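## Task

Take the yellow sponge that sits on the desk and set it down on the lowest shelf of the bookcase. At the end, nothing may be in the hatched zone in front of the door. The coffee table is movable. Finish with the sponge released and the robot backed away from it. The robot must not topple or finish leaning, or the task fails.

## Robot and tools

ROBOT. A Hello Robot Stretch 3 with a single arm. It has a two-wheeled base (0.33 m long, 0.34 m wide), a lift that rides up a mast, and a telescoping arm that reaches out to the robot's RIGHT side. There is no sideways drive, so to shift the gripper forward or back you drive the base. Turns pivot about the point midway between the wheels, 0.05 m behind the front edge. When stowed (arm in, wrist folded), a spin in place sweeps a radius of 0.28 m. An unfolded, level wrist reaches past that. Cameras: head_camera and nav_camera on the head, aimed by head_pan_rad and head_tilt_rad; wrist_camera on the gripper. Loose objects may occasionally get nudged by something else.

FRAMES. Base frame: origin on the floor between the drive wheels, x forward, y left, z up. hand_pose is reported in it, at the point where closed fingertips meet. With all wrist joints at 0, that frame's x points up, y back along the arm toward the mast, z toward the robot's rear. The odometry frame is the base frame as it was at the start. Heading is in radians, -3.142 to 3.142, left positive.

execute_actions. One argument, actions: a list run in order (an empty list just reports state and images). Each action may hold robot, steps and until. steps is an integer 1 to 450 control steps at 30 per second (default 1); steps alone just waits. robot is one of:
- a command with base, joints and/or contact_limits;
- a queue: a list of up to 8 such commands or {"pause_s": s} with s at most 15, run one after the next;
- {"stop": true}, which brakes everything and clears the queue.
base takes exactly one key. translate_m is a relative drive in metres from where the base is when the command begins, forward positive, magnitude at most 1. rotate_rad is a relative turn in radians, counter-clockwise (left) positive, magnitude at most 3.2.
joints takes absolute targets by name; unnamed joints keep their old target. Ranges: lift_m 0 to 1.1 (arm height on mast, m); arm_m 0 to 0.52 (extension, m); wrist_yaw_rad -1.345 to 4.42 (0 along the arm, positive swings toward the front, 3.0 folds over the base); wrist_pitch_rad -1.57 to 0.451 (0 level, negative tips fingers down); wrist_roll_rad -2.911 to 2.911 (0 fingers side by side); gripper_m -0.089 to 0.179 (bigger is wider; actual fingertip gap is smaller by about 0.007 nearly shut and 0.025 fully open, zero below 0.007); head_pan_rad -3.953 to 1.73 (0 forward, positive left, -1.57 looks along the arm); head_tilt_rad -1.53 to 0.419 (negative looks down).
contact_limits: {"arm_m": e}, e a motor effort percentage 1 to 100 at which that arm motion halts; lower is gentler, too low halts immediately. It holds until the next arm_m command.
Motions begin together and keep running across later actions and while you think. A new command takes over at once and discards the rest of an older queue. Any out-of-range or malformed value rejects the whole call and nothing in it runs.

until ends an action early when every condition holds. {"robot": {"status": "ended"}} waits until nothing reads moving and no queue is running. Fields can be compared, e.g. {"lift_m": [">", 0.3]} or {"base_status": ["!=", "moving"]}; operators =, !=, <, <=, >, >=. Use {"any": {"status": "ended"}} to stop when any one motion ends. Avoid waiting for an exact reading with =.

SPEED. The base is fast (0.30 m/s, 1.9 rad/s) only with lift_m under 0.30, arm_m under 0.03 and wrist_yaw_rad over 2.54; otherwise 0.10 m/s and 0.63 rad/s.

GRIPPER. Grip by commanding gripper_m below the object's width; release by commanding at least 0.02 above where the pads met it. Neither the reading nor done proves a hold: check cameras. Over-squeezing triggers a stall guard and things can slip; resend a different value to grip again.

SELF-COLLISION. Fold or unfold the wrist (yaw toward 3.0) only with lift_m 0.32 to 0.95, wrist_pitch_rad -0.4, roll near 0. Once folded, lift may go down to 0.25. With yaw below -0.4 keep pitch at -0.5 or lower.

BALANCE. Pushing into something rigid with the gripper above about 0.45 m can tip the robot before contact_stop fires; raising the contact limit makes this worse, as does pushing again after a contact_stop. Driving while holding, hooking or pushing something fixed, or snagging furniture (worst in reverse), can tip it. If so, reverse the last move in small steps, pull the gripper free, and if still leaning drop lift_m to about 0.2.

RESULTS. Each has images from all cameras taken at the end. base_status shows progress like (translate_m +0.12 of +0.30). joint_goals and joint_status per joint; statuses: moving, done, off_target, contact_stop (that joint goes slack until commanded again), time_out, stopped, not_commanded, torque_fault (wrist servo off about 10 s, joint limp, commands refused). measured_speeds in units per second. refusals, queue (idle, running, done, dropped, stopped) and queue_left. Lines beginning refused:, dropped: or replaced: explain what happened, counting from 0. on_its_own reports goals the robot changed itself, slack or off joints, loaded motors, and any lean of 3 degrees or more. base_tilt in degrees (forward, right positive), with a fixed bias up to about 4. motor_effort in percent, bracket is peak. lidar_m: 12 distances (m) in 30-degree sectors, 1st ahead, counter-clockwise, at 0.17 m height, so it sees table legs, not tops. wrist_depth_mm and head_depth_mm: 7x7 grids of median depth in mm.

zoom_image: camera (head_camera, nav_camera or wrist_camera) and region [x0, y0, x1, y1] in pixels of that camera's last image, top-left origin, at most 504 by 504.

finished_scene: scene, the integer number of the current scene. Irreversible. Before calling it, wait until all motion has ended, the object is released and the robot is clear and level.

AVOID: dropping, slamming or hard hits, very hard pushes, wrist torque faults, tipping.

Each tool is called as name(argument=value, ...) on one line, values as JSON.

## Session

execute_actions(actions=[])

Scene clock: 0.00 s.
robot.base_odometry: x=+0.000 y=+0.000 heading=+0.000 (m, m, rad; robot's odometry frame)
robot.turned_by_wheels: +0.000 (rad since the last result)
robot.turned_by_imu: +0.000 (rad since the last result)
robot.base_tilt: forward=-1.0 right=-0.8 (deg)
robot.lidar_m: 1.50 2.28 2.61 2.43 2.09 1.78 1.77 2.03 1.70 2.16 2.06 1.36
robot.head_depth_mm: 1754 1854 1844 1839 1807 1809 1527 / 1773 1894 1879 1879 1877 1864 1516 / 1789 1934 1895 1923 1888 1881 1509 / 1796 1991 1968 1951 1956 1931 1488 / 1802 2036 2010 2018 1998 1972 1492 / 1827 2074 2055 2056 2048 2044 1568 / 1846 2131 2135 2103 2097 2064 2059
robot.base_status: not_commanded
robot.joint_positions: lift_m=+0.593 arm_m=+0.002 wrist_yaw_rad=+2.874 wrist_pitch_rad=-0.580 wrist_roll_rad=-0.015 gripper_m=+0.037 head_pan_rad=+0.011 head_tilt_rad=+0.003
robot.joint_goals: lift_m=+0.593 arm_m=+0.002 wrist_yaw_rad=+2.874 wrist_pitch_rad=-0.580 wrist_roll_rad=-0.015 gripper_m=+0.037 head_pan_rad=+0.011 head_tilt_rad=+0.003
robot.joint_status: lift_m=not_commanded arm_m=not_commanded wrist_yaw_rad=not_commanded wrist_pitch_rad=not_commanded wrist_roll_rad=not_commanded gripper_m=not_commanded head_pan_rad=not_commanded head_tilt_rad=not_commanded
robot.measured_speeds: translate_m=+0.000 rotate_rad=+0.000 lift_m=+0.000 arm_m=+0.000 wrist_yaw_rad=+0.000 wrist_pitch_rad=+0.000 wrist_roll_rad=+0.000 head_pan_rad=+0.000 head_tilt_rad=+0.000
robot: refusals=0 queue=idle queue_left=0
robot.motor_effort: left_wheel=+1 right_wheel=+0 lift_m=+32 arm_m=+0 wrist_yaw_rad=+0 wrist_pitch_rad=+6 wrist_roll_rad=+1 gripper_m=+1 head_pan_rad=+1 head_tilt_rad=+2 (%)
robot.hand_pose: x=+0.0319 y=+0.0471 z=+0.5707 quat_wxyz=(+0.290, +0.693, +0.112, +0.650) (m; robot's base frame)
robot.wrist_depth_mm: - - - - - - - / - - - - - - - / - - - - - - - / - - - - - 993 938 / 930 930 930 876 865 841 813 / 815 798 - 758 738 742 730 / 712 703 - 707 669 659 656
pictures: head_camera (sideways: a quarter turn clockwise sets it upright), nav_camera (sideways: a quarter turn counterclockwise sets it upright), wrist_camera
Images, in order (width x height): head_camera 896x504, nav_camera 672x504, wrist_camera 644x364.

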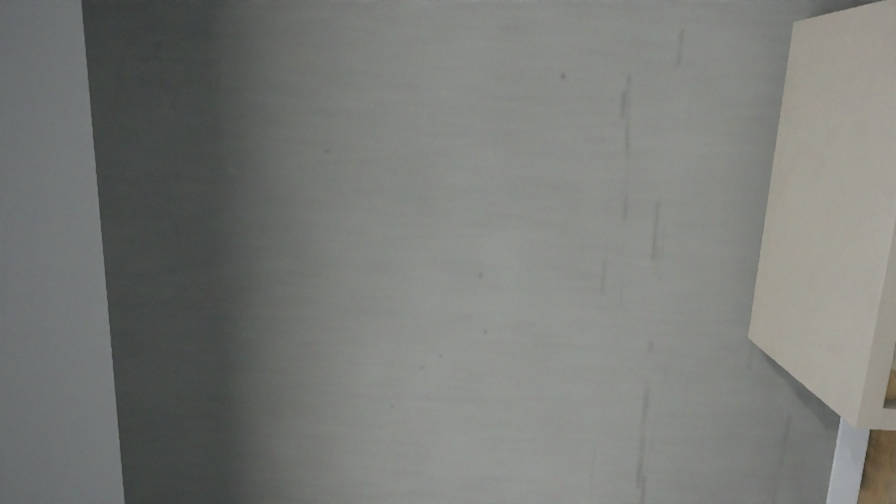

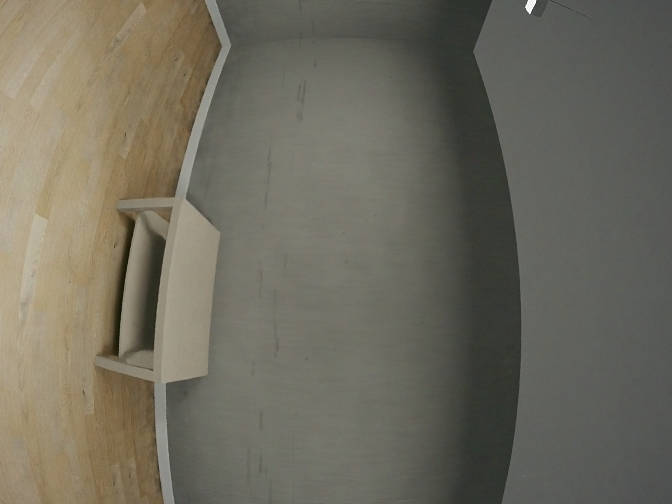

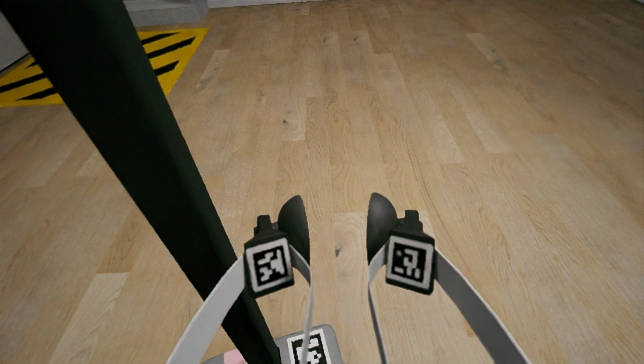

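Look around.

execute_actions(actions=[{"robot":{"joints":{"head_pan_rad":-1.57,"head_tilt_rad":-0.4}},"steps":90}])

execute_actions(actions=[{"robot":{"joints":{"head_pan_rad":-3.14}},"steps":90}])

execute_actions(actions=[{"robot":{"joints":{"head_pan_rad":1.57}},"steps":150}])

Scene clock: 6.70 s.
robot.base_odometry: x=+0.000 y=+0.000 heading=+0.000 (m, m, rad; robot's odometry frame)
robot.turned_by_wheels: +0.000 (rad since the last result)
robot.turned_by_imu: -0.002 (rad since the last result)
robot.base_tilt: forward=-1.0 right=-0.9 (deg)
robot.lidar_m: 1.49 2.28 2.61 2.43 2.08 1.77 1.77 2.03 1.69 2.16 2.06 1.36
robot.head_depth_mm: 1776 1856 1929 2106 2231 1777 1425 / 1797 1890 1959 2146 2259 1776 1422 / 1809 1933 1944 2249 2323 1774 1409 / 1857 2010 1910 2292 2303 1751 1404 / 1901 2016 2108 2313 2309 1743 1402 / 1947 2097 2086 2396 2303 1731 1390 / 1999 2151 2022 2385 2150 1717 1385
robot.base_status: not_commanded
robot.joint_positions: lift_m=+0.593 arm_m=+0.002 wrist_yaw_rad=+2.874 wrist_pitch_rad=-0.580 wrist_roll_rad=-0.015 gripper_m=+0.037 head_pan_rad=-1.563 head_tilt_rad=-0.395
robot.joint_goals: lift_m=+0.593 arm_m=+0.002 wrist_yaw_rad=+2.874 wrist_pitch_rad=-0.580 wrist_roll_rad=-0.015 gripper_m=+0.037 head_pan_rad=-1.570 head_tilt_rad=-0.400
robot.joint_status: lift_m=not_commanded arm_m=not_commanded wrist_yaw_rad=not_commanded wrist_pitch_rad=not_commanded wrist_roll_rad=not_commanded gripper_m=not_commanded head_pan_rad=done head_tilt_rad=done
robot.measured_speeds: translate_m=+0.000 rotate_rad=+0.000 lift_m=+0.000 arm_m=+0.000 wrist_yaw_rad=+0.000 wrist_pitch_rad=+0.000 wrist_roll_rad=+0.000 head_pan_rad=+0.000 head_tilt_rad=+0.000
robot: refusals=0 queue=done queue_left=0
robot.motor_effort: left_wheel=+0(1) right_wheel=+0(1) lift_m=+32(32) arm_m=+0(0) wrist_yaw_rad=+0(1) wrist_pitch_rad=+6(6) wrist_roll_rad=+0(0) gripper_m=+1(1) head_pan_rad=-2(38) head_tilt_rad=-1(19) (%)
robot.hand_pose: x=+0.0319 y=+0.0471 z=+0.5707 quat_wxyz=(+0.290, +0.693, +0.112, +0.650) (m; robot's base frame)
robot.wrist_depth_mm: - - - - - - - / - - - - - - - / - - - - - - - / - - - - - 986 957 / 932 918 926 882 885 846 830 / 809 794 - 757 734 734 732 / 726 700 - 696 665 661 646
pictures: head_camera (sideways: a quarter turn clockwise sets it upright), nav_camera (sideways: a quarter turn counterclockwise sets it upright), wrist_camera
Images, in order (width x height): head_camera 896x504, nav_camera 672x504, wrist_camera 644x364.

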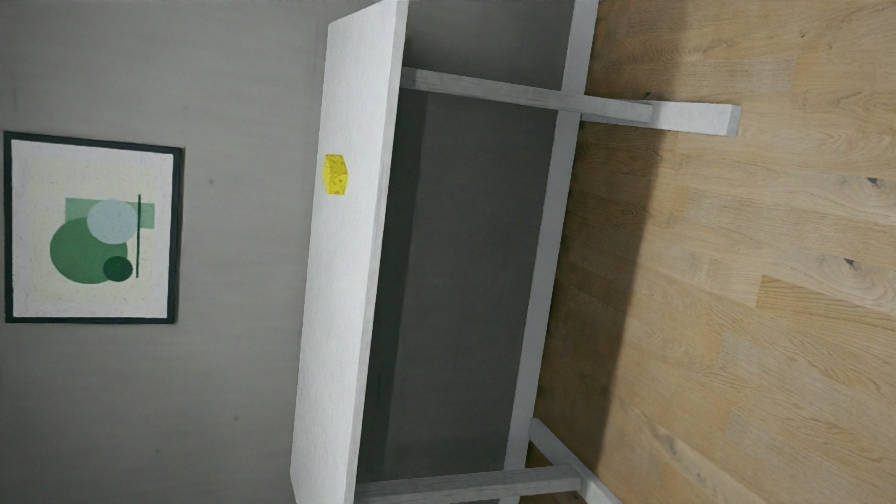

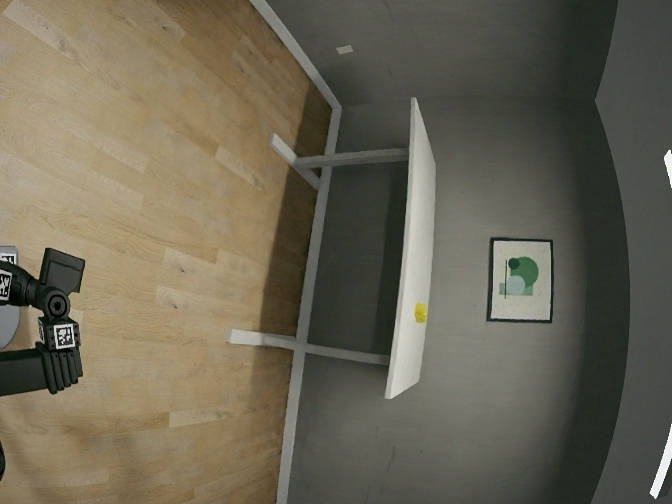

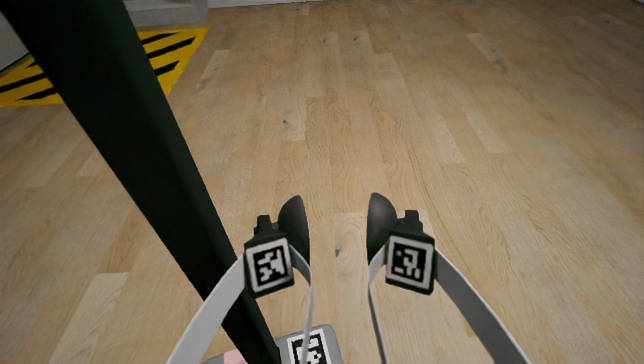

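Scene clock: 9.70 s.
robot.base_odometry: x=+0.000 y=+0.000 heading=+0.000 (m, m, rad; robot's odometry frame)
robot.turned_by_wheels: +0.000 (rad since the last result)
robot.turned_by_imu: -0.001 (rad since the last result)
robot.base_tilt: forward=-1.1 right=-0.9 (deg)
robot.lidar_m: 1.50 2.28 2.60 2.43 2.07 1.78 1.77 2.04 1.69 2.15 2.06 1.36
robot.head_depth_mm: 1442 1524 1631 1741 1867 1797 1417 / 1463 1554 1669 1781 1908 1764 1421 / 1500 1600 1708 1816 1987 1765 1412 / 1544 1638 1767 1883 2031 1741 1409 / 1580 1686 1788 1926 2092 1753 1404 / 1610 1741 1834 2009 2110 1740 1382 / 1641 1764 1896 2059 2161 1710 1387
robot.base_status: not_commanded
robot.joint_positions: lift_m=+0.593 arm_m=+0.002 wrist_yaw_rad=+2.874 wrist_pitch_rad=-0.580 wrist_roll_rad=-0.015 gripper_m=+0.037 head_pan_rad=-3.133 head_tilt_rad=-0.395
robot.joint_goals: lift_m=+0.593 arm_m=+0.002 wrist_yaw_rad=+2.874 wrist_pitch_rad=-0.580 wrist_roll_rad=-0.015 gripper_m=+0.037 head_pan_rad=-3.140 head_tilt_rad=-0.400
robot.joint_status: lift_m=not_commanded arm_m=not_commanded wrist_yaw_rad=not_commanded wrist_pitch_rad=not_commanded wrist_roll_rad=not_commanded gripper_m=not_commanded head_pan_rad=done head_tilt_rad=done
robot.measured_speeds: translate_m=+0.000 rotate_rad=+0.000 lift_m=+0.000 arm_m=+0.000 wrist_yaw_rad=+0.000 wrist_pitch_rad=+0.000 wrist_roll_rad=+0.000 head_pan_rad=+0.000 head_tilt_rad=+0.000
robot: refusals=0 queue=done queue_left=0
robot.motor_effort: left_wheel=+1(1) right_wheel=+0(0) lift_m=+32(32) arm_m=+0(0) wrist_yaw_rad=-1(1) wrist_pitch_rad=+6(6) wrist_roll_rad=+0(0) gripper_m=+0(0) head_pan_rad=-3(41) head_tilt_rad=-2(1) (%)
robot.hand_pose: x=+0.0319 y=+0.0471 z=+0.5707 quat_wxyz=(+0.290, +0.693, +0.112, +0.650) (m; robot's base frame)
robot.wrist_depth_mm: - - - - - - - / - - - - - - - / - - - - - - - / - - - - - 978 964 / 940 915 935 883 899 846 826 / 813 787 - 758 728 734 728 / 711 718 - 704 673 657 650
pictures: head_camera (sideways: a quarter turn clockwise sets it upright), nav_camera (sideways: a quarter turn counterclockwise sets it upright), wrist_camera
Images, in order (width x height): head_camera 896x504, nav_camera 672x504, wrist_camera 644x364.

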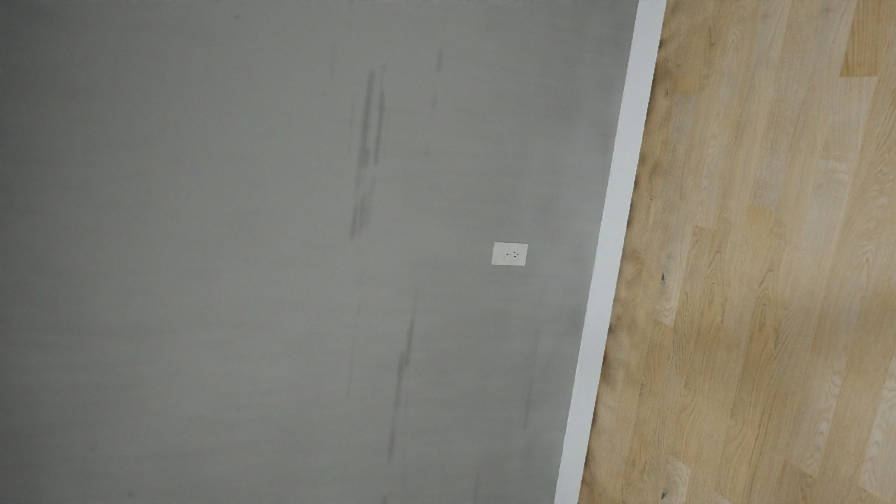

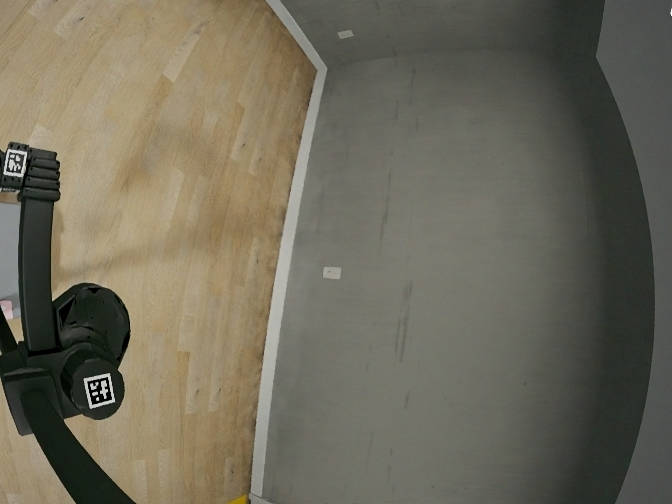

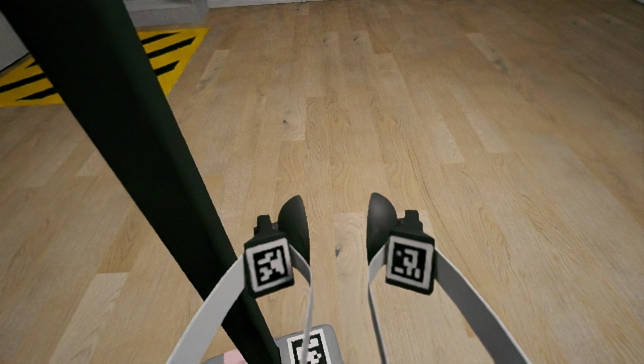

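Scene clock: 14.70 s.
robot.base_odometry: x=+0.000 y=+0.000 heading=+0.000 (m, m, rad; robot's odometry frame)
robot.turned_by_wheels: +0.000 (rad since the last result)
robot.turned_by_imu: -0.001 (rad since the last result)
robot.base_tilt: forward=-1.1 right=-0.8 (deg)
robot.lidar_m: 1.49 2.28 2.61 2.43 2.08 1.78 1.78 2.04 1.70 2.16 2.05 1.36
robot.head_depth_mm: 2108 2220 2365 2533 2370 1794 1422 / 2178 2286 2468 2616 2350 1781 1416 / 2218 2349 2516 2664 2359 1756 1410 / 2253 2398 2537 2718 2309 1760 1409 / 2306 2471 2523 2725 2293 1755 1390 / 2338 2510 2585 2793 2269 1721 1390 / 2404 2539 2662 2819 2280 1739 1381
robot.base_status: not_commanded
robot.joint_positions: lift_m=+0.593 arm_m=+0.002 wrist_yaw_rad=+2.874 wrist_pitch_rad=-0.580 wrist_roll_rad=-0.015 gripper_m=+0.037 head_pan_rad=+1.563 head_tilt_rad=-0.395
robot.joint_goals: lift_m=+0.593 arm_m=+0.002 wrist_yaw_rad=+2.874 wrist_pitch_rad=-0.580 wrist_roll_rad=-0.015 gripper_m=+0.037 head_pan_rad=+1.570 head_tilt_rad=-0.400
robot.joint_status: lift_m=not_commanded arm_m=not_commanded wrist_yaw_rad=not_commanded wrist_pitch_rad=not_commanded wrist_roll_rad=not_commanded gripper_m=not_commanded head_pan_rad=done head_tilt_rad=done
robot.measured_speeds: translate_m=+0.000 rotate_rad=+0.000 lift_m=+0.000 arm_m=+0.000 wrist_yaw_rad=+0.000 wrist_pitch_rad=+0.000 wrist_roll_rad=+0.000 head_pan_rad=+0.000 head_tilt_rad=+0.000
robot: refusals=0 queue=done queue_left=0
robot.motor_effort: left_wheel=+0(1) right_wheel=+1(1) lift_m=+32(32) arm_m=+0(0) wrist_yaw_rad=+1(1) wrist_pitch_rad=+6(6) wrist_roll_rad=+0(0) gripper_m=+1(1) head_pan_rad=+5(40) head_tilt_rad=-1(1) (%)
robot.hand_pose: x=+0.0319 y=+0.0471 z=+0.5707 quat_wxyz=(+0.290, +0.693, +0.112, +0.650) (m; robot's base frame)
robot.wrist_depth_mm: - - - - - - - / - - - - - - - / - - - - - - - / - - - - - 1000 954 / 938 904 918 887 890 854 828 / 806 796 - 753 729 747 725 / 720 706 - 688 670 664 655
pictures: head_camera (sideways: a quarter turn clockwise sets it upright), nav_camera (sideways: a quarter turn counterclockwise sets it upright), wrist_camera
Images, in order (width x height): head_camera 896x504, nav_camera 672x504, wrist_camera 644x364.

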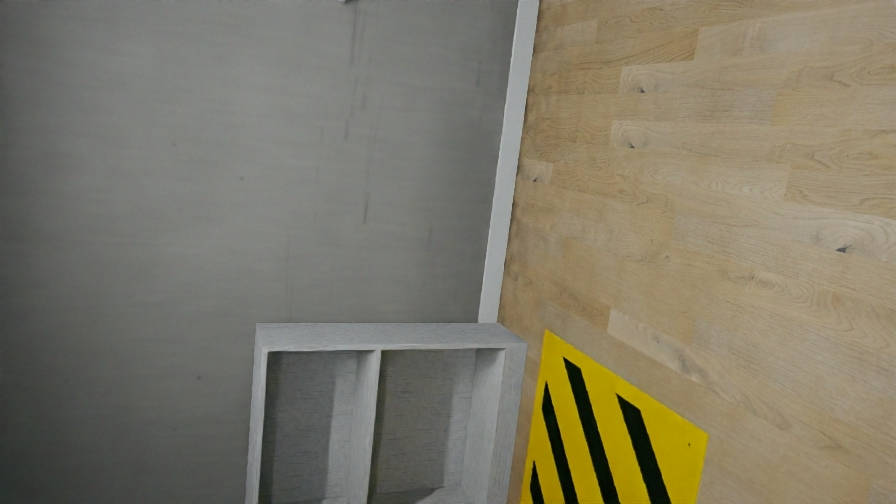

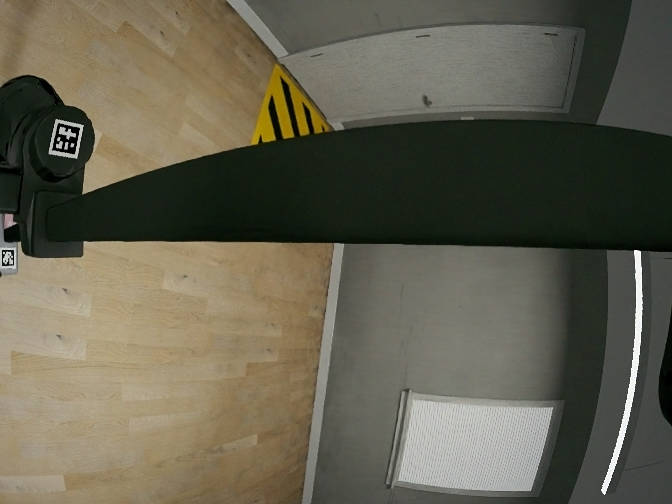

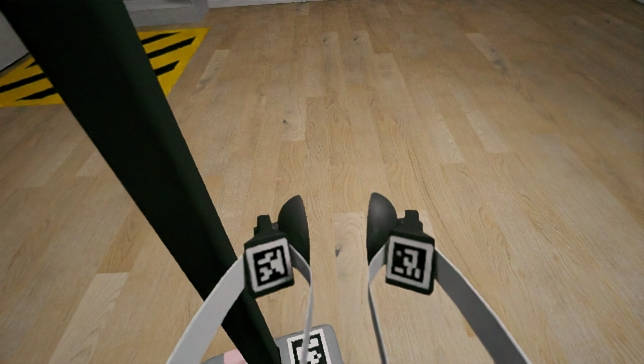

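execute_actions(actions=[{"robot":[{"base":{"rotate_rad":-1.57}},{"base":{"translate_m":1.0},"joints":{"lift_m":0.85}},{"base":{"rotate_rad":1.57},"joints":{"wrist_yaw_rad":0,"wrist_pitch_rad":-0.4,"gripper_m":0.17,"head_pan_rad":-1.57,"head_tilt_rad":-0.6}},{"base":{"translate_m":0.24}}],"steps":900,"until":{"robot":{"status":"ended"}}},{"steps":450,"until":{"robot":{"status":"ended"}}},{"steps":450,"until":{"robot":{"status":"ended"}}}])

action 0: "steps" must be a whole number from 1 to 450, written without a decimal point, got 900

execute_actions(actions=[{"robot":[{"base":{"rotate_rad":-1.57}},{"base":{"translate_m":1.0},"joints":{"lift_m":0.85}},{"base":{"rotate_rad":1.57},"joints":{"wrist_yaw_rad":0,"wrist_pitch_rad":-0.4,"gripper_m":0.17,"head_pan_rad":-1.57,"head_tilt_rad":-0.6}},{"base":{"translate_m":0.24}}],"steps":450,"until":{"robot":{"status":"ended"}}},{"steps":450,"until":{"robot":{"status":"ended"}}},{"steps":450,"until":{"robot":{"status":"ended"}}}])

Scene clock: 45.77 s.
robot.base_odometry: x=+0.241 y=-1.000 heading=+0.000 (m, m, rad; robot's odometry frame)
robot.turned_by_wheels: +0.000 (rad since the last result)
robot.turned_by_imu: -0.010 (rad since the last result)
robot.base_tilt: forward=-1.1 right=-0.9 (deg)
robot.lidar_m: 1.51 1.09 1.75 3.44 2.65 2.26 2.25 0.96 1.25 1.25 1.04 1.51
robot.head_depth_mm: 1000 1090 937 644 546 1486 1343 / 1017 1115 927 640 1552 1506 - / 1043 1138 916 633 1590 1513 - / 1058 1167 904 627 1628 1542 - / 1089 1191 891 620 1671 1455 1218 / 1110 1211 878 617 1721 1449 1216 / 1150 1239 868 639 1672 1391 1207
robot.base_status: done (translate_m +0.2400 of +0.2400)
robot.joint_positions: lift_m=+0.850 arm_m=+0.002 wrist_yaw_rad=+0.002 wrist_pitch_rad=-0.419 wrist_roll_rad=-0.015 gripper_m=+0.170 head_pan_rad=-1.563 head_tilt_rad=-0.592
robot.joint_goals: lift_m=+0.850 arm_m=+0.002 wrist_yaw_rad=+0.000 wrist_pitch_rad=-0.400 wrist_roll_rad=-0.015 gripper_m=+0.170 head_pan_rad=-1.570 head_tilt_rad=-0.600
robot.joint_status: lift_m=done arm_m=not_commanded wrist_yaw_rad=done wrist_pitch_rad=done wrist_roll_rad=not_commanded gripper_m=done head_pan_rad=done head_tilt_rad=done
robot.measured_speeds: translate_m=+0.000 rotate_rad=+0.000 lift_m=+0.000 arm_m=+0.000 wrist_yaw_rad=+0.000 wrist_pitch_rad=+0.000 wrist_roll_rad=+0.000 head_pan_rad=+0.000 head_tilt_rad=+0.000
robot: refusals=0 queue=done queue_left=0
robot.motor_effort: left_wheel=-2(7) right_wheel=+2(7) lift_m=+39(41) arm_m=+0(0) wrist_yaw_rad=-4(5) wrist_pitch_rad=+9(10) wrist_roll_rad=+1(1) gripper_m=+1(86) head_pan_rad=-3(40) head_tilt_rad=-2(13) (%)
robot.hand_pose: x=-0.0210 y=-0.3712 z=+0.8622 quat_wxyz=(+0.697, +0.149, -0.686, -0.145) (m; robot's base frame)
robot.wrist_depth_mm: 267 244 224 207 192 178 167 / - 785 - - - 933 869 / - - - - - - 933 / - - - - - - - / - - - - - - - / - - - - - - - / - - - - - 975 943
pictures: head_camera (sideways: a quarter turn clockwise sets it upright), nav_camera (sideways: a quarter turn counterclockwise sets it upright), wrist_camera
Images, in order (width x height): head_camera 896x504, nav_camera 672x504, wrist_camera 644x364.

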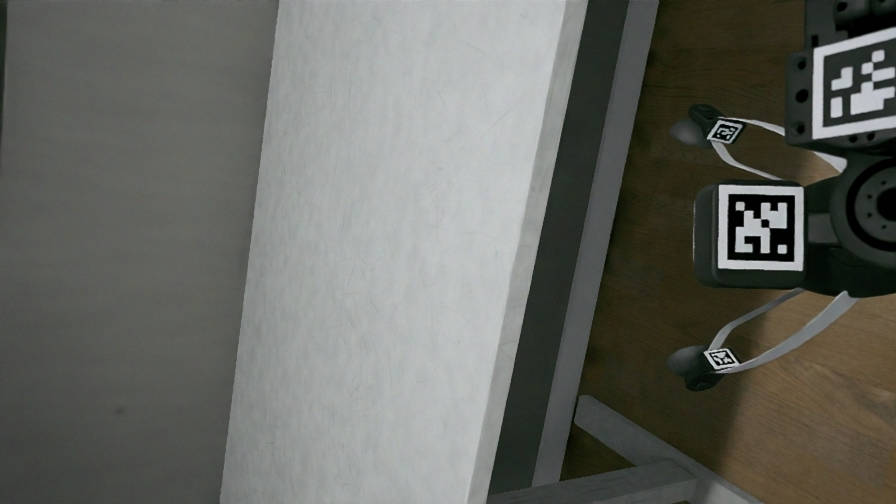

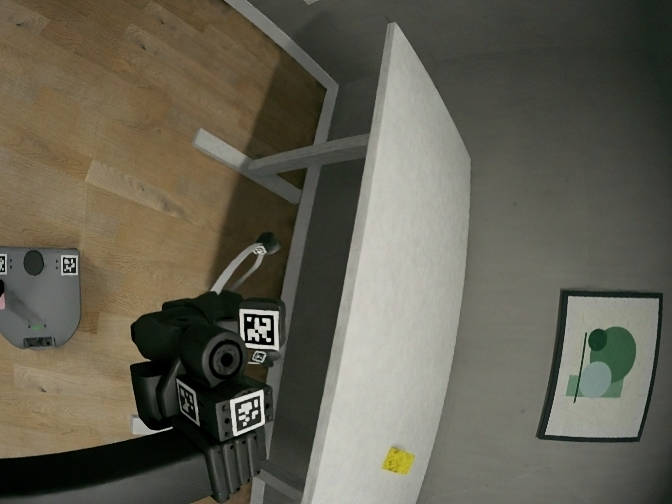

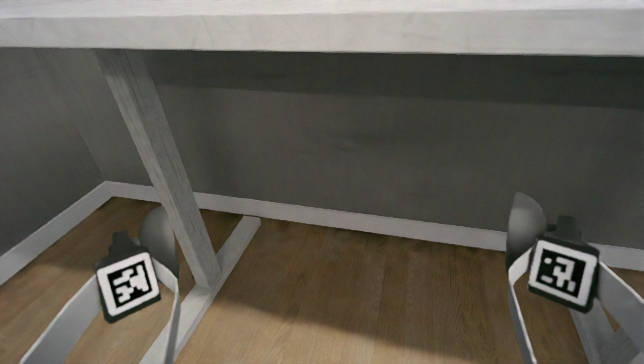

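execute_actions(actions=[{"robot":{"base":{"translate_m":0.4},"joints":{"lift_m":1.05,"head_tilt_rad":-0.5}},"steps":450,"until":{"robot":{"status":"ended"}}}])

Scene clock: 53.93 s.
robot.base_odometry: x=+0.641 y=-1.000 heading=+0.000 (m, m, rad; robot's odometry frame)
robot.turned_by_wheels: +0.000 (rad since the last result)
robot.turned_by_imu: -0.003 (rad since the last result)
robot.base_tilt: forward=-1.0 right=-0.8 (deg)
robot.lidar_m: 1.12 0.75 1.50 3.39 3.09 2.64 2.64 1.28 1.35 0.94 1.32 1.12
robot.head_depth_mm: 1073 1159 1224 - - - - / 1096 1182 1228 - - - - / 1116 1209 1225 - - - - / 1145 1239 1158 - 1643 - 1290 / 1174 1273 1144 727 1155 1451 1262 / 1194 1296 1398 753 1792 1549 1280 / 1227 1333 1475 751 1797 1522 1279
robot.base_status: done (translate_m +0.4000 of +0.4000)
robot.joint_positions: lift_m=+1.050 arm_m=+0.002 wrist_yaw_rad=+0.002 wrist_pitch_rad=-0.418 wrist_roll_rad=-0.015 gripper_m=+0.170 head_pan_rad=-1.563 head_tilt_rad=-0.507
robot.joint_goals: lift_m=+1.050 arm_m=+0.002 wrist_yaw_rad=+0.000 wrist_pitch_rad=-0.400 wrist_roll_rad=-0.015 gripper_m=+0.170 head_pan_rad=-1.570 head_tilt_rad=-0.500
robot.joint_status: lift_m=done arm_m=not_commanded wrist_yaw_rad=done wrist_pitch_rad=done wrist_roll_rad=not_commanded gripper_m=done head_pan_rad=done head_tilt_rad=done
robot.measured_speeds: translate_m=+0.000 rotate_rad=+0.000 lift_m=+0.000 arm_m=+0.000 wrist_yaw_rad=+0.000 wrist_pitch_rad=+0.000 wrist_roll_rad=+0.000 head_pan_rad=+0.000 head_tilt_rad=+0.000
robot: refusals=0 queue=done queue_left=0
robot.motor_effort: left_wheel=-2(3) right_wheel=+2(6) lift_m=+38(39) arm_m=+0(0) wrist_yaw_rad=-4(5) wrist_pitch_rad=+8(9) wrist_roll_rad=+0(0) gripper_m=+0(1) head_pan_rad=-3(2) head_tilt_rad=+3(9) (%)
robot.hand_pose: x=-0.0210 y=-0.3714 z=+1.0624 quat_wxyz=(+0.697, +0.149, -0.686, -0.145) (m; robot's base frame)
robot.wrist_depth_mm: - - - - 976 931 871 / - - - 749 708 677 650 / - - 533 521 502 489 470 / - - - 428 395 380 370 / - - - - - - 342 / - - - - - - - / - - - - - - -
pictures: head_camera (sideways: a quarter turn clockwise sets it upright), nav_camera (sideways: a quarter turn counterclockwise sets it upright), wrist_camera
Images, in order (width x height): head_camera 896x504, nav_camera 672x504, wrist_camera 644x364.

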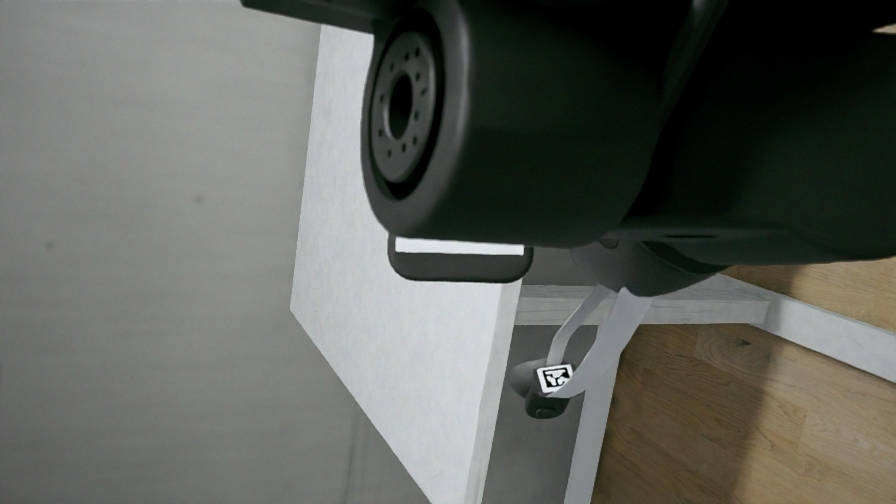

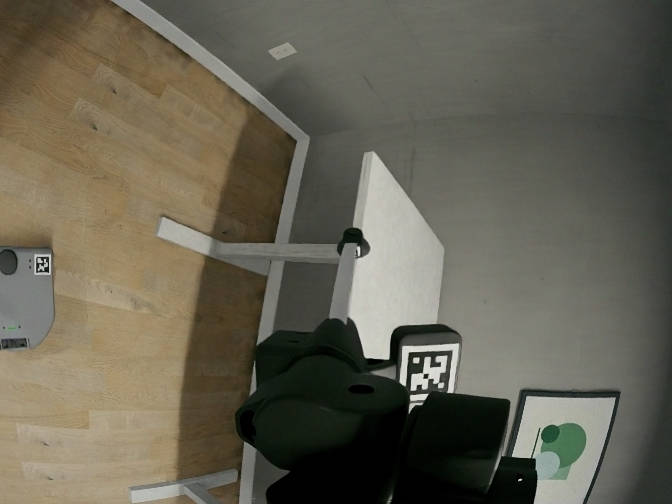

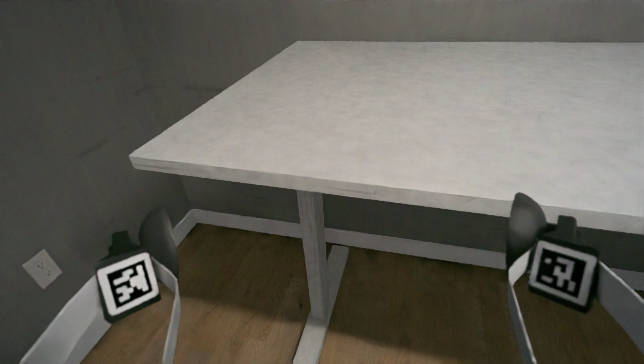

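Wrong way.

execute_actions(actions=[{"robot":{"base":{"translate_m":-0.85},"joints":{"lift_m":1.0}},"steps":450,"until":{"robot":{"status":"ended"}}}])

Scene clock: 65.77 s.
robot.base_odometry: x=-0.209 y=-1.000 heading=+0.000 (m, m, rad; robot's odometry frame)
robot.turned_by_wheels: +0.000 (rad since the last result)
robot.turned_by_imu: -0.001 (rad since the last result)
robot.base_tilt: forward=-1.1 right=-0.8 (deg)
robot.lidar_m: 1.94 1.51 3.62 3.41 2.14 1.82 1.82 1.35 0.69 1.15 1.30 1.95
robot.head_depth_mm: 909 982 1042 802 - - - / 932 1010 1070 748 587 - - / 935 1027 1092 717 - - - / 970 1054 1110 691 - - - / 996 1085 1134 728 531 1418 1280 / 1010 1112 1122 716 548 1469 1273 / 1043 1134 1108 709 522 1484 1277
robot.base_status: done (translate_m -0.8500 of -0.8500)
robot.joint_positions: lift_m=+1.000 arm_m=+0.002 wrist_yaw_rad=+0.002 wrist_pitch_rad=-0.418 wrist_roll_rad=-0.015 gripper_m=+0.170 head_pan_rad=-1.563 head_tilt_rad=-0.507
robot.joint_goals: lift_m=+1.000 arm_m=+0.002 wrist_yaw_rad=+0.000 wrist_pitch_rad=-0.400 wrist_roll_rad=-0.015 gripper_m=+0.170 head_pan_rad=-1.570 head_tilt_rad=-0.500
robot.joint_status: lift_m=done arm_m=not_commanded wrist_yaw_rad=done wrist_pitch_rad=done wrist_roll_rad=not_commanded gripper_m=done head_pan_rad=done head_tilt_rad=done
robot.measured_speeds: translate_m=+0.000 rotate_rad=+0.000 lift_m=+0.000 arm_m=+0.000 wrist_yaw_rad=+0.000 wrist_pitch_rad=+0.000 wrist_roll_rad=+0.000 head_pan_rad=+0.000 head_tilt_rad=+0.000
robot: refusals=0 queue=done queue_left=0
robot.motor_effort: left_wheel=-2(7) right_wheel=+3(2) lift_m=+25(39) arm_m=+0(0) wrist_yaw_rad=-3(4) wrist_pitch_rad=+8(9) wrist_roll_rad=+0(0) gripper_m=+0(1) head_pan_rad=-4(3) head_tilt_rad=+3(2) (%)
robot.hand_pose: x=-0.0210 y=-0.3714 z=+1.0129 quat_wxyz=(+0.697, +0.149, -0.686, -0.145) (m; robot's base frame)
robot.wrist_depth_mm: - - 920 859 791 749 719 / 690 640 616 472 544 523 513 / 451 438 418 402 394 381 368 / 338 328 319 312 303 297 289 / 270 272 259 253 248 244 242 / - - 218 212 209 200 - / - - - 198 184 178 175
pictures: head_camera (sideways: a quarter turn clockwise sets it upright), nav_camera (sideways: a quarter turn counterclockwise sets it upright), wrist_camera
Images, in order (width x height): head_camera 896x504, nav_camera 672x504, wrist_camera 644x364.

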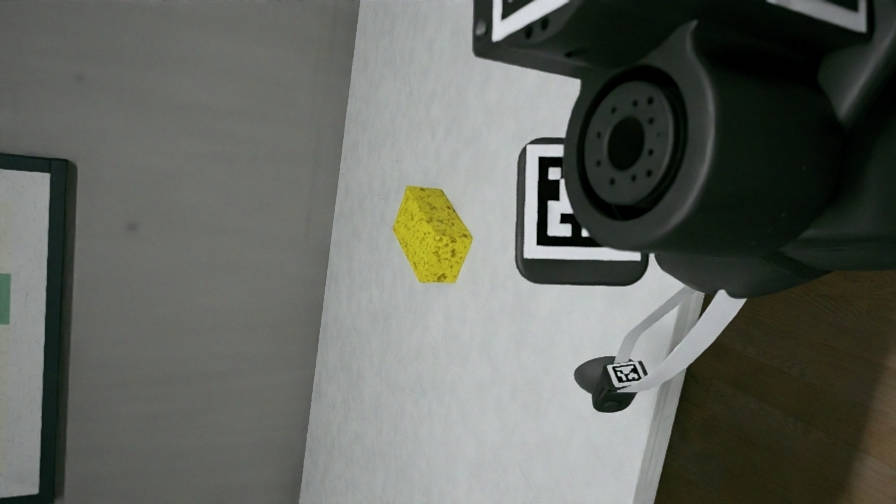

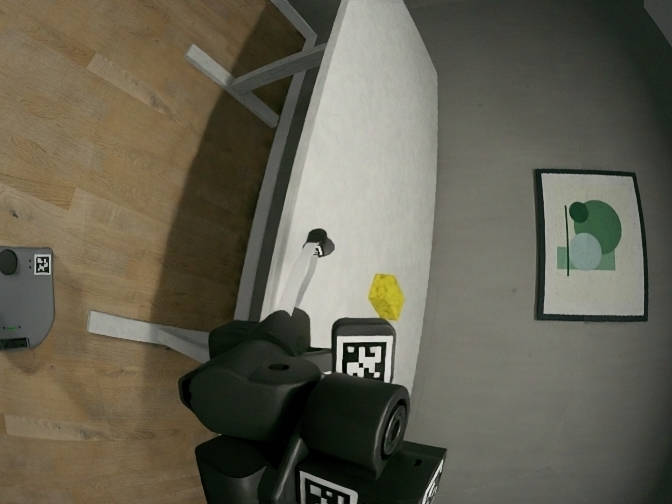

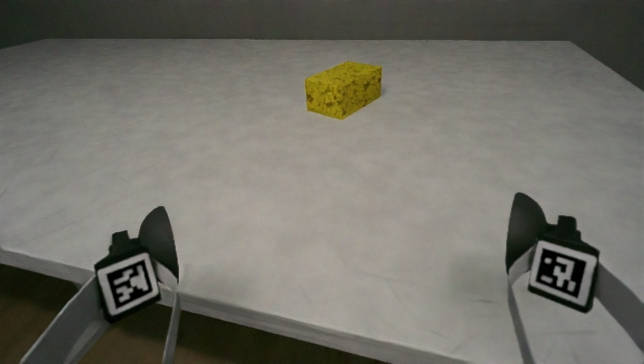

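execute_actions(actions=[{"robot":[{"joints":{"arm_m":0.2}},{"joints":{"lift_m":0.96}}],"steps":450,"until":{"robot":{"status":"ended"}}}])

Scene clock: 72.77 s.
robot.base_odometry: x=-0.209 y=-1.000 heading=+0.000 (m, m, rad; robot's odometry frame)
robot.turned_by_wheels: +0.000 (rad since the last result)
robot.turned_by_imu: -0.002 (rad since the last result)
robot.base_tilt: forward=-1.1 right=-0.8 (deg)
robot.lidar_m: 1.94 1.51 3.60 3.40 2.13 1.82 1.82 1.35 0.69 1.15 1.29 1.94
robot.head_depth_mm: 910 991 1048 - 507 429 1279 / 930 1006 1076 - 494 440 1062 / 931 1025 1095 - 484 451 1303 / 972 1052 1107 701 489 463 1289 / 995 1080 1139 761 529 1440 1286 / 1016 1104 1132 718 526 1465 1281 / 1045 1136 1106 708 523 1488 1268
robot.base_status: done (translate_m -0.8500 of -0.8500)
robot.joint_positions: lift_m=+0.960 arm_m=+0.200 wrist_yaw_rad=+0.002 wrist_pitch_rad=-0.418 wrist_roll_rad=-0.015 gripper_m=+0.170 head_pan_rad=-1.563 head_tilt_rad=-0.507
robot.joint_goals: lift_m=+0.960 arm_m=+0.200 wrist_yaw_rad=+0.000 wrist_pitch_rad=-0.400 wrist_roll_rad=-0.015 gripper_m=+0.170 head_pan_rad=-1.570 head_tilt_rad=-0.500
robot.joint_status: lift_m=done arm_m=done wrist_yaw_rad=done wrist_pitch_rad=done wrist_roll_rad=not_commanded gripper_m=done head_pan_rad=done head_tilt_rad=done
robot.measured_speeds: translate_m=+0.000 rotate_rad=+0.000 lift_m=+0.000 arm_m=+0.000 wrist_yaw_rad=+0.000 wrist_pitch_rad=+0.000 wrist_roll_rad=+0.000 head_pan_rad=+0.000 head_tilt_rad=+0.000
robot: refusals=0 queue=done queue_left=0
robot.motor_effort: left_wheel=-2(1) right_wheel=+3(2) lift_m=+25(26) arm_m=+3(3) wrist_yaw_rad=-1(4) wrist_pitch_rad=+8(9) wrist_roll_rad=+0(1) gripper_m=+0(0) head_pan_rad=-3(3) head_tilt_rad=+3(2) (%)
robot.hand_pose: x=-0.0212 y=-0.5691 z=+0.9729 quat_wxyz=(+0.697, +0.149, -0.686, -0.145) (m; robot's base frame)
robot.wrist_depth_mm: 838 780 719 669 628 584 556 / 520 495 463 445 422 404 390 / 347 337 325 237 281 292 283 / 258 254 246 238 234 229 224 / 208 210 200 195 191 188 186 / 178 - 167 165 161 155 - / - 146 145 142 140 138 135
pictures: head_camera (sideways: a quarter turn clockwise sets it upright), nav_camera (sideways: a quarter turn counterclockwise sets it upright), wrist_camera
Images, in order (width x height): head_camera 896x504, nav_camera 672x504, wrist_camera 644x364.

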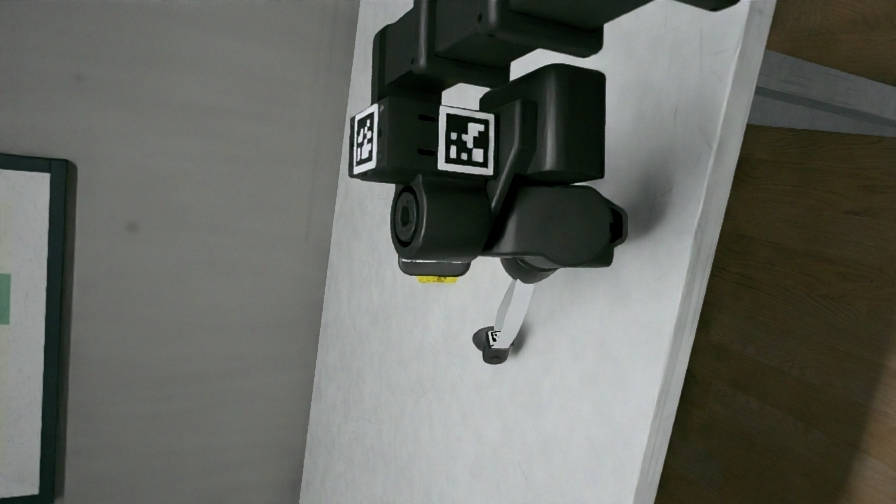

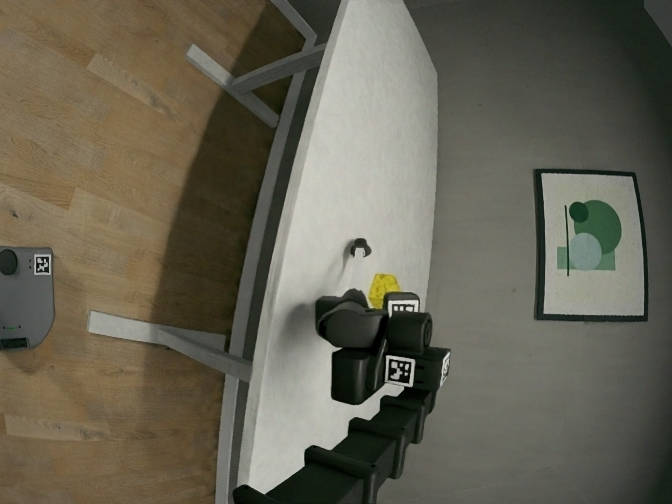

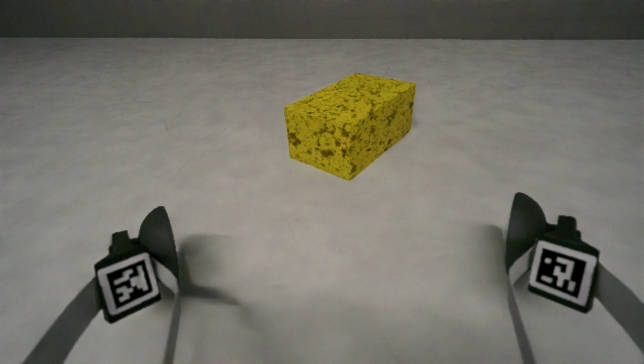

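execute_actions(actions=[{"robot":[{"joints":{"arm_m":0.3,"lift_m":0.935}},{"joints":{"gripper_m":0.0}},{"joints":{"lift_m":1.02}},{"joints":{"arm_m":0.0}}],"steps":450,"until":{"robot":{"status":"ended"}}}])

Scene clock: 76.67 s.
robot.base_odometry: x=-0.209 y=-1.000 heading=+0.000 (m, m, rad; robot's odometry frame)
robot.turned_by_wheels: +0.000 (rad since the last result)
robot.turned_by_imu: -0.001 (rad since the last result)
robot.base_tilt: forward=-1.1 right=-0.8 (deg)
robot.lidar_m: 1.94 1.51 3.60 3.41 2.13 1.82 1.82 1.35 0.69 1.15 1.30 1.94
robot.head_depth_mm: 912 985 1046 - - 416 1281 / 934 1001 1081 - 542 440 1106 / 937 1032 1098 - 539 451 1298 / 949 1055 1117 - 524 464 1291 / 993 1084 1140 761 532 1423 1273 / 1019 1113 1127 720 527 1458 1278 / 1043 1133 1103 710 524 1498 1268
robot.base_status: done (translate_m -0.8500 of -0.8500)
robot.joint_positions: lift_m=+0.943 arm_m=+0.299 wrist_yaw_rad=+0.002 wrist_pitch_rad=-0.370 wrist_roll_rad=-0.015 gripper_m=+0.170 head_pan_rad=-1.563 head_tilt_rad=-0.507
robot.joint_goals: lift_m=+0.943 arm_m=+0.300 wrist_yaw_rad=+0.000 wrist_pitch_rad=-0.400 wrist_roll_rad=-0.015 gripper_m=+0.170 head_pan_rad=-1.570 head_tilt_rad=-0.500
robot.joint_status: lift_m=contact_stop arm_m=done wrist_yaw_rad=done wrist_pitch_rad=done wrist_roll_rad=not_commanded gripper_m=done head_pan_rad=done head_tilt_rad=done
robot.measured_speeds: translate_m=+0.000 rotate_rad=+0.000 lift_m=+0.000 arm_m=+0.000 wrist_yaw_rad=+0.000 wrist_pitch_rad=+0.000 wrist_roll_rad=+0.000 head_pan_rad=+0.000 head_tilt_rad=+0.000
robot: refusals=0 queue=dropped queue_left=0
robot.on_its_own: lift_m is slack since a contact_stop, until your next command for it (your +0.935 is given up)
robot.motor_effort: left_wheel=-2(2) right_wheel=+2(3) lift_m=+32(35) arm_m=+5(5) wrist_yaw_rad=-2(2) wrist_pitch_rad=-15(19) wrist_roll_rad=+0(1) gripper_m=-3(1) head_pan_rad=-3(3) head_tilt_rad=+2(2) (%)
robot.hand_pose: x=-0.0212 y=-0.6746 z=+0.9669 quat_wxyz=(+0.701, +0.132, -0.689, -0.129) (m; robot's base frame)
robot.wrist_depth_mm: 730 686 621 583 545 514 481 / 601 557 518 493 466 444 418 / 362 349 334 320 202 298 289 / 260 253 245 154 165 225 219 / 203 206 192 143 170 182 183 / 172 157 160 152 153 151 - / 137 139 137 134 132 130 128
pictures: head_camera (sideways: a quarter turn clockwise sets it upright), nav_camera (sideways: a quarter turn counterclockwise sets it upright), wrist_camera
dropped: robot: command 0 of its queue: lift_m: contact_stop
Images, in order (width x height): head_camera 896x504, nav_camera 672x504, wrist_camera 644x364.

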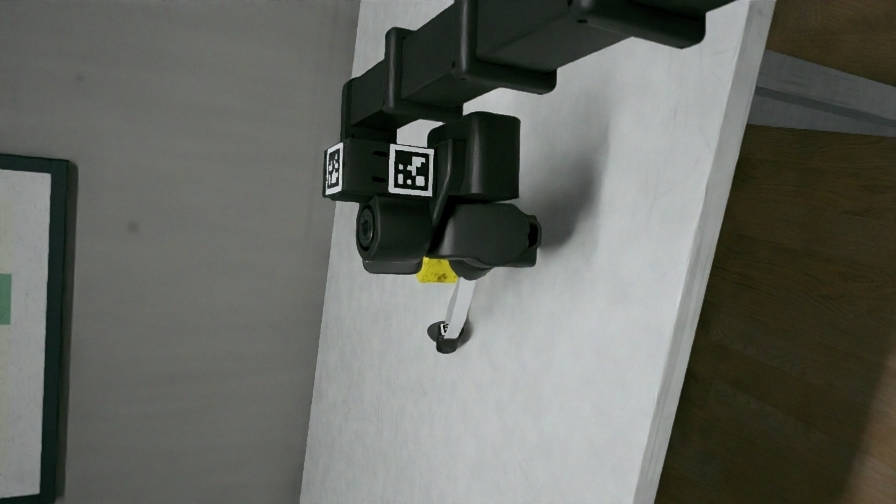

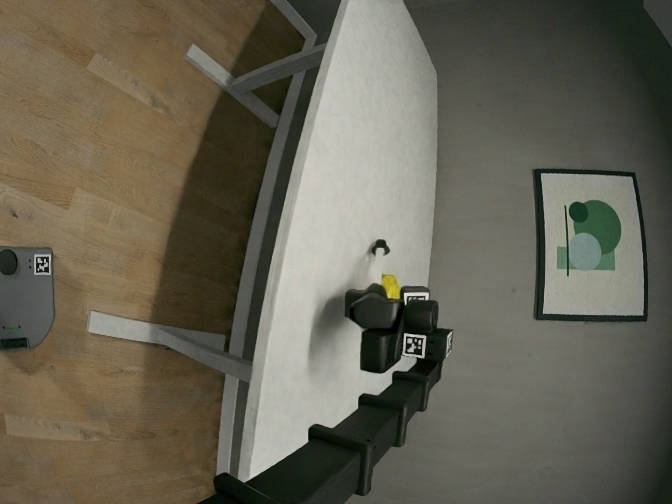

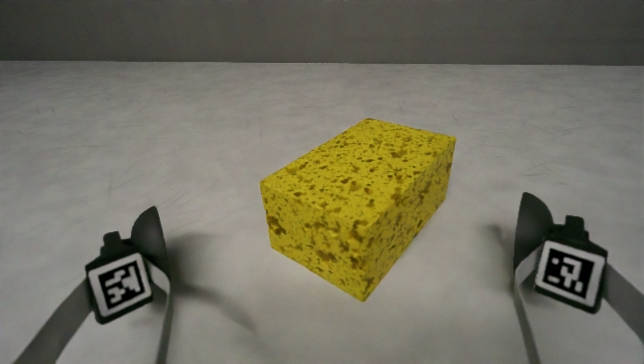

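execute_actions(actions=[{"robot":[{"joints":{"arm_m":0.34,"lift_m":0.955}},{"joints":{"gripper_m":0.0}},{"joints":{"lift_m":1.03}},{"joints":{"arm_m":0.0}}],"steps":450,"until":{"robot":{"status":"ended"}}}])

Scene clock: 88.30 s.
robot.base_odometry: x=-0.209 y=-1.000 heading=+0.000 (m, m, rad; robot's odometry frame)
robot.turned_by_wheels: +0.000 (rad since the last result)
robot.turned_by_imu: -0.003 (rad since the last result)
robot.base_tilt: forward=-1.1 right=-0.9 (deg)
robot.lidar_m: 1.94 1.51 3.60 3.42 2.13 1.82 1.82 1.35 0.69 1.15 1.30 1.94
robot.head_depth_mm: 913 980 1050 - - - - / 932 1007 1075 822 - - - / 935 1035 1094 832 - - - / 962 1057 1101 820 - - 1261 / 993 1076 1137 724 530 1420 1286 / 1013 1107 1127 722 527 1462 1290 / 1043 1140 1109 708 522 1490 1268
robot.base_status: done (translate_m -0.8500 of -0.8500)
robot.joint_positions: lift_m=+1.030 arm_m=+0.002 wrist_yaw_rad=+0.001 wrist_pitch_rad=-0.415 wrist_roll_rad=-0.014 gripper_m=+0.011 head_pan_rad=-1.563 head_tilt_rad=-0.507
robot.joint_goals: lift_m=+1.030 arm_m=+0.000 wrist_yaw_rad=+0.000 wrist_pitch_rad=-0.400 wrist_roll_rad=-0.014 gripper_m=+0.009 head_pan_rad=-1.570 head_tilt_rad=-0.500
robot.joint_status: lift_m=done arm_m=done wrist_yaw_rad=done wrist_pitch_rad=done wrist_roll_rad=not_commanded gripper_m=done head_pan_rad=done head_tilt_rad=done
robot.measured_speeds: translate_m=+0.000 rotate_rad=+0.000 lift_m=+0.000 arm_m=+0.000 wrist_yaw_rad=+0.000 wrist_pitch_rad=+0.000 wrist_roll_rad=+0.000 head_pan_rad=+0.000 head_tilt_rad=+0.000
robot: refusals=0 queue=done queue_left=0
robot.on_its_own: gripper_m is held at +0.009, not at your +0.000, by its stall guard, which is not easing now
robot.motor_effort: left_wheel=+0(2) right_wheel=+1(1) lift_m=+39(41) arm_m=-3(7) wrist_yaw_rad=-1(13) wrist_pitch_rad=+7(14) wrist_roll_rad=+0(0) gripper_m=-21(100) head_pan_rad=-2(3) head_tilt_rad=+3(2) (%)
robot.hand_pose: x=-0.0212 y=-0.3720 z=+1.0430 quat_wxyz=(+0.697, +0.148, -0.686, -0.145) (m; robot's base frame)
robot.wrist_depth_mm: - - 922 867 818 751 715 / 822 771 720 687 647 626 746 / 530 516 493 476 462 445 431 / 395 387 377 163 249 348 338 / 317 309 306 130 128 285 278 / 282 261 238 129 125 239 237 / - - 238 211 206 209 205
pictures: head_camera (sideways: a quarter turn clockwise sets it upright), nav_camera (sideways: a quarter turn counterclockwise sets it upright), wrist_camera
Images, in order (width x height): head_camera 896x504, nav_camera 672x504, wrist_camera 644x364.

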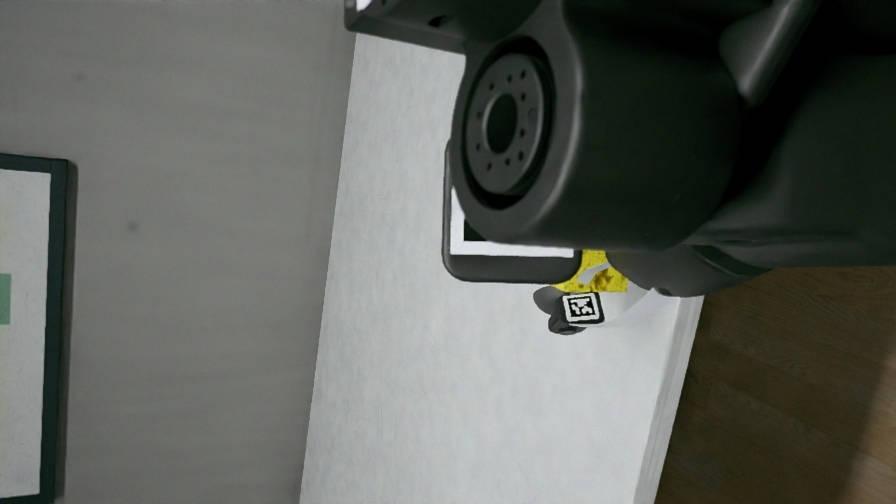

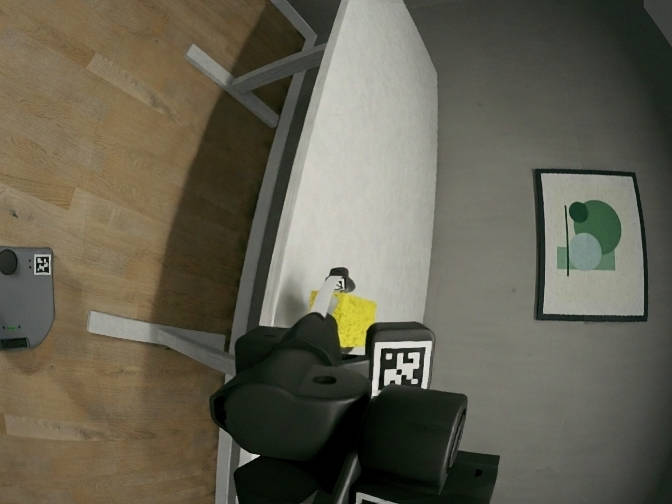

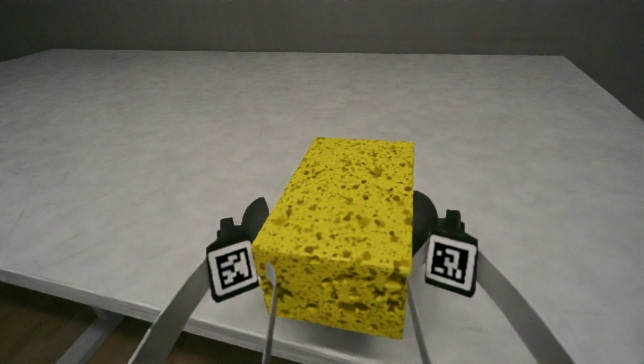

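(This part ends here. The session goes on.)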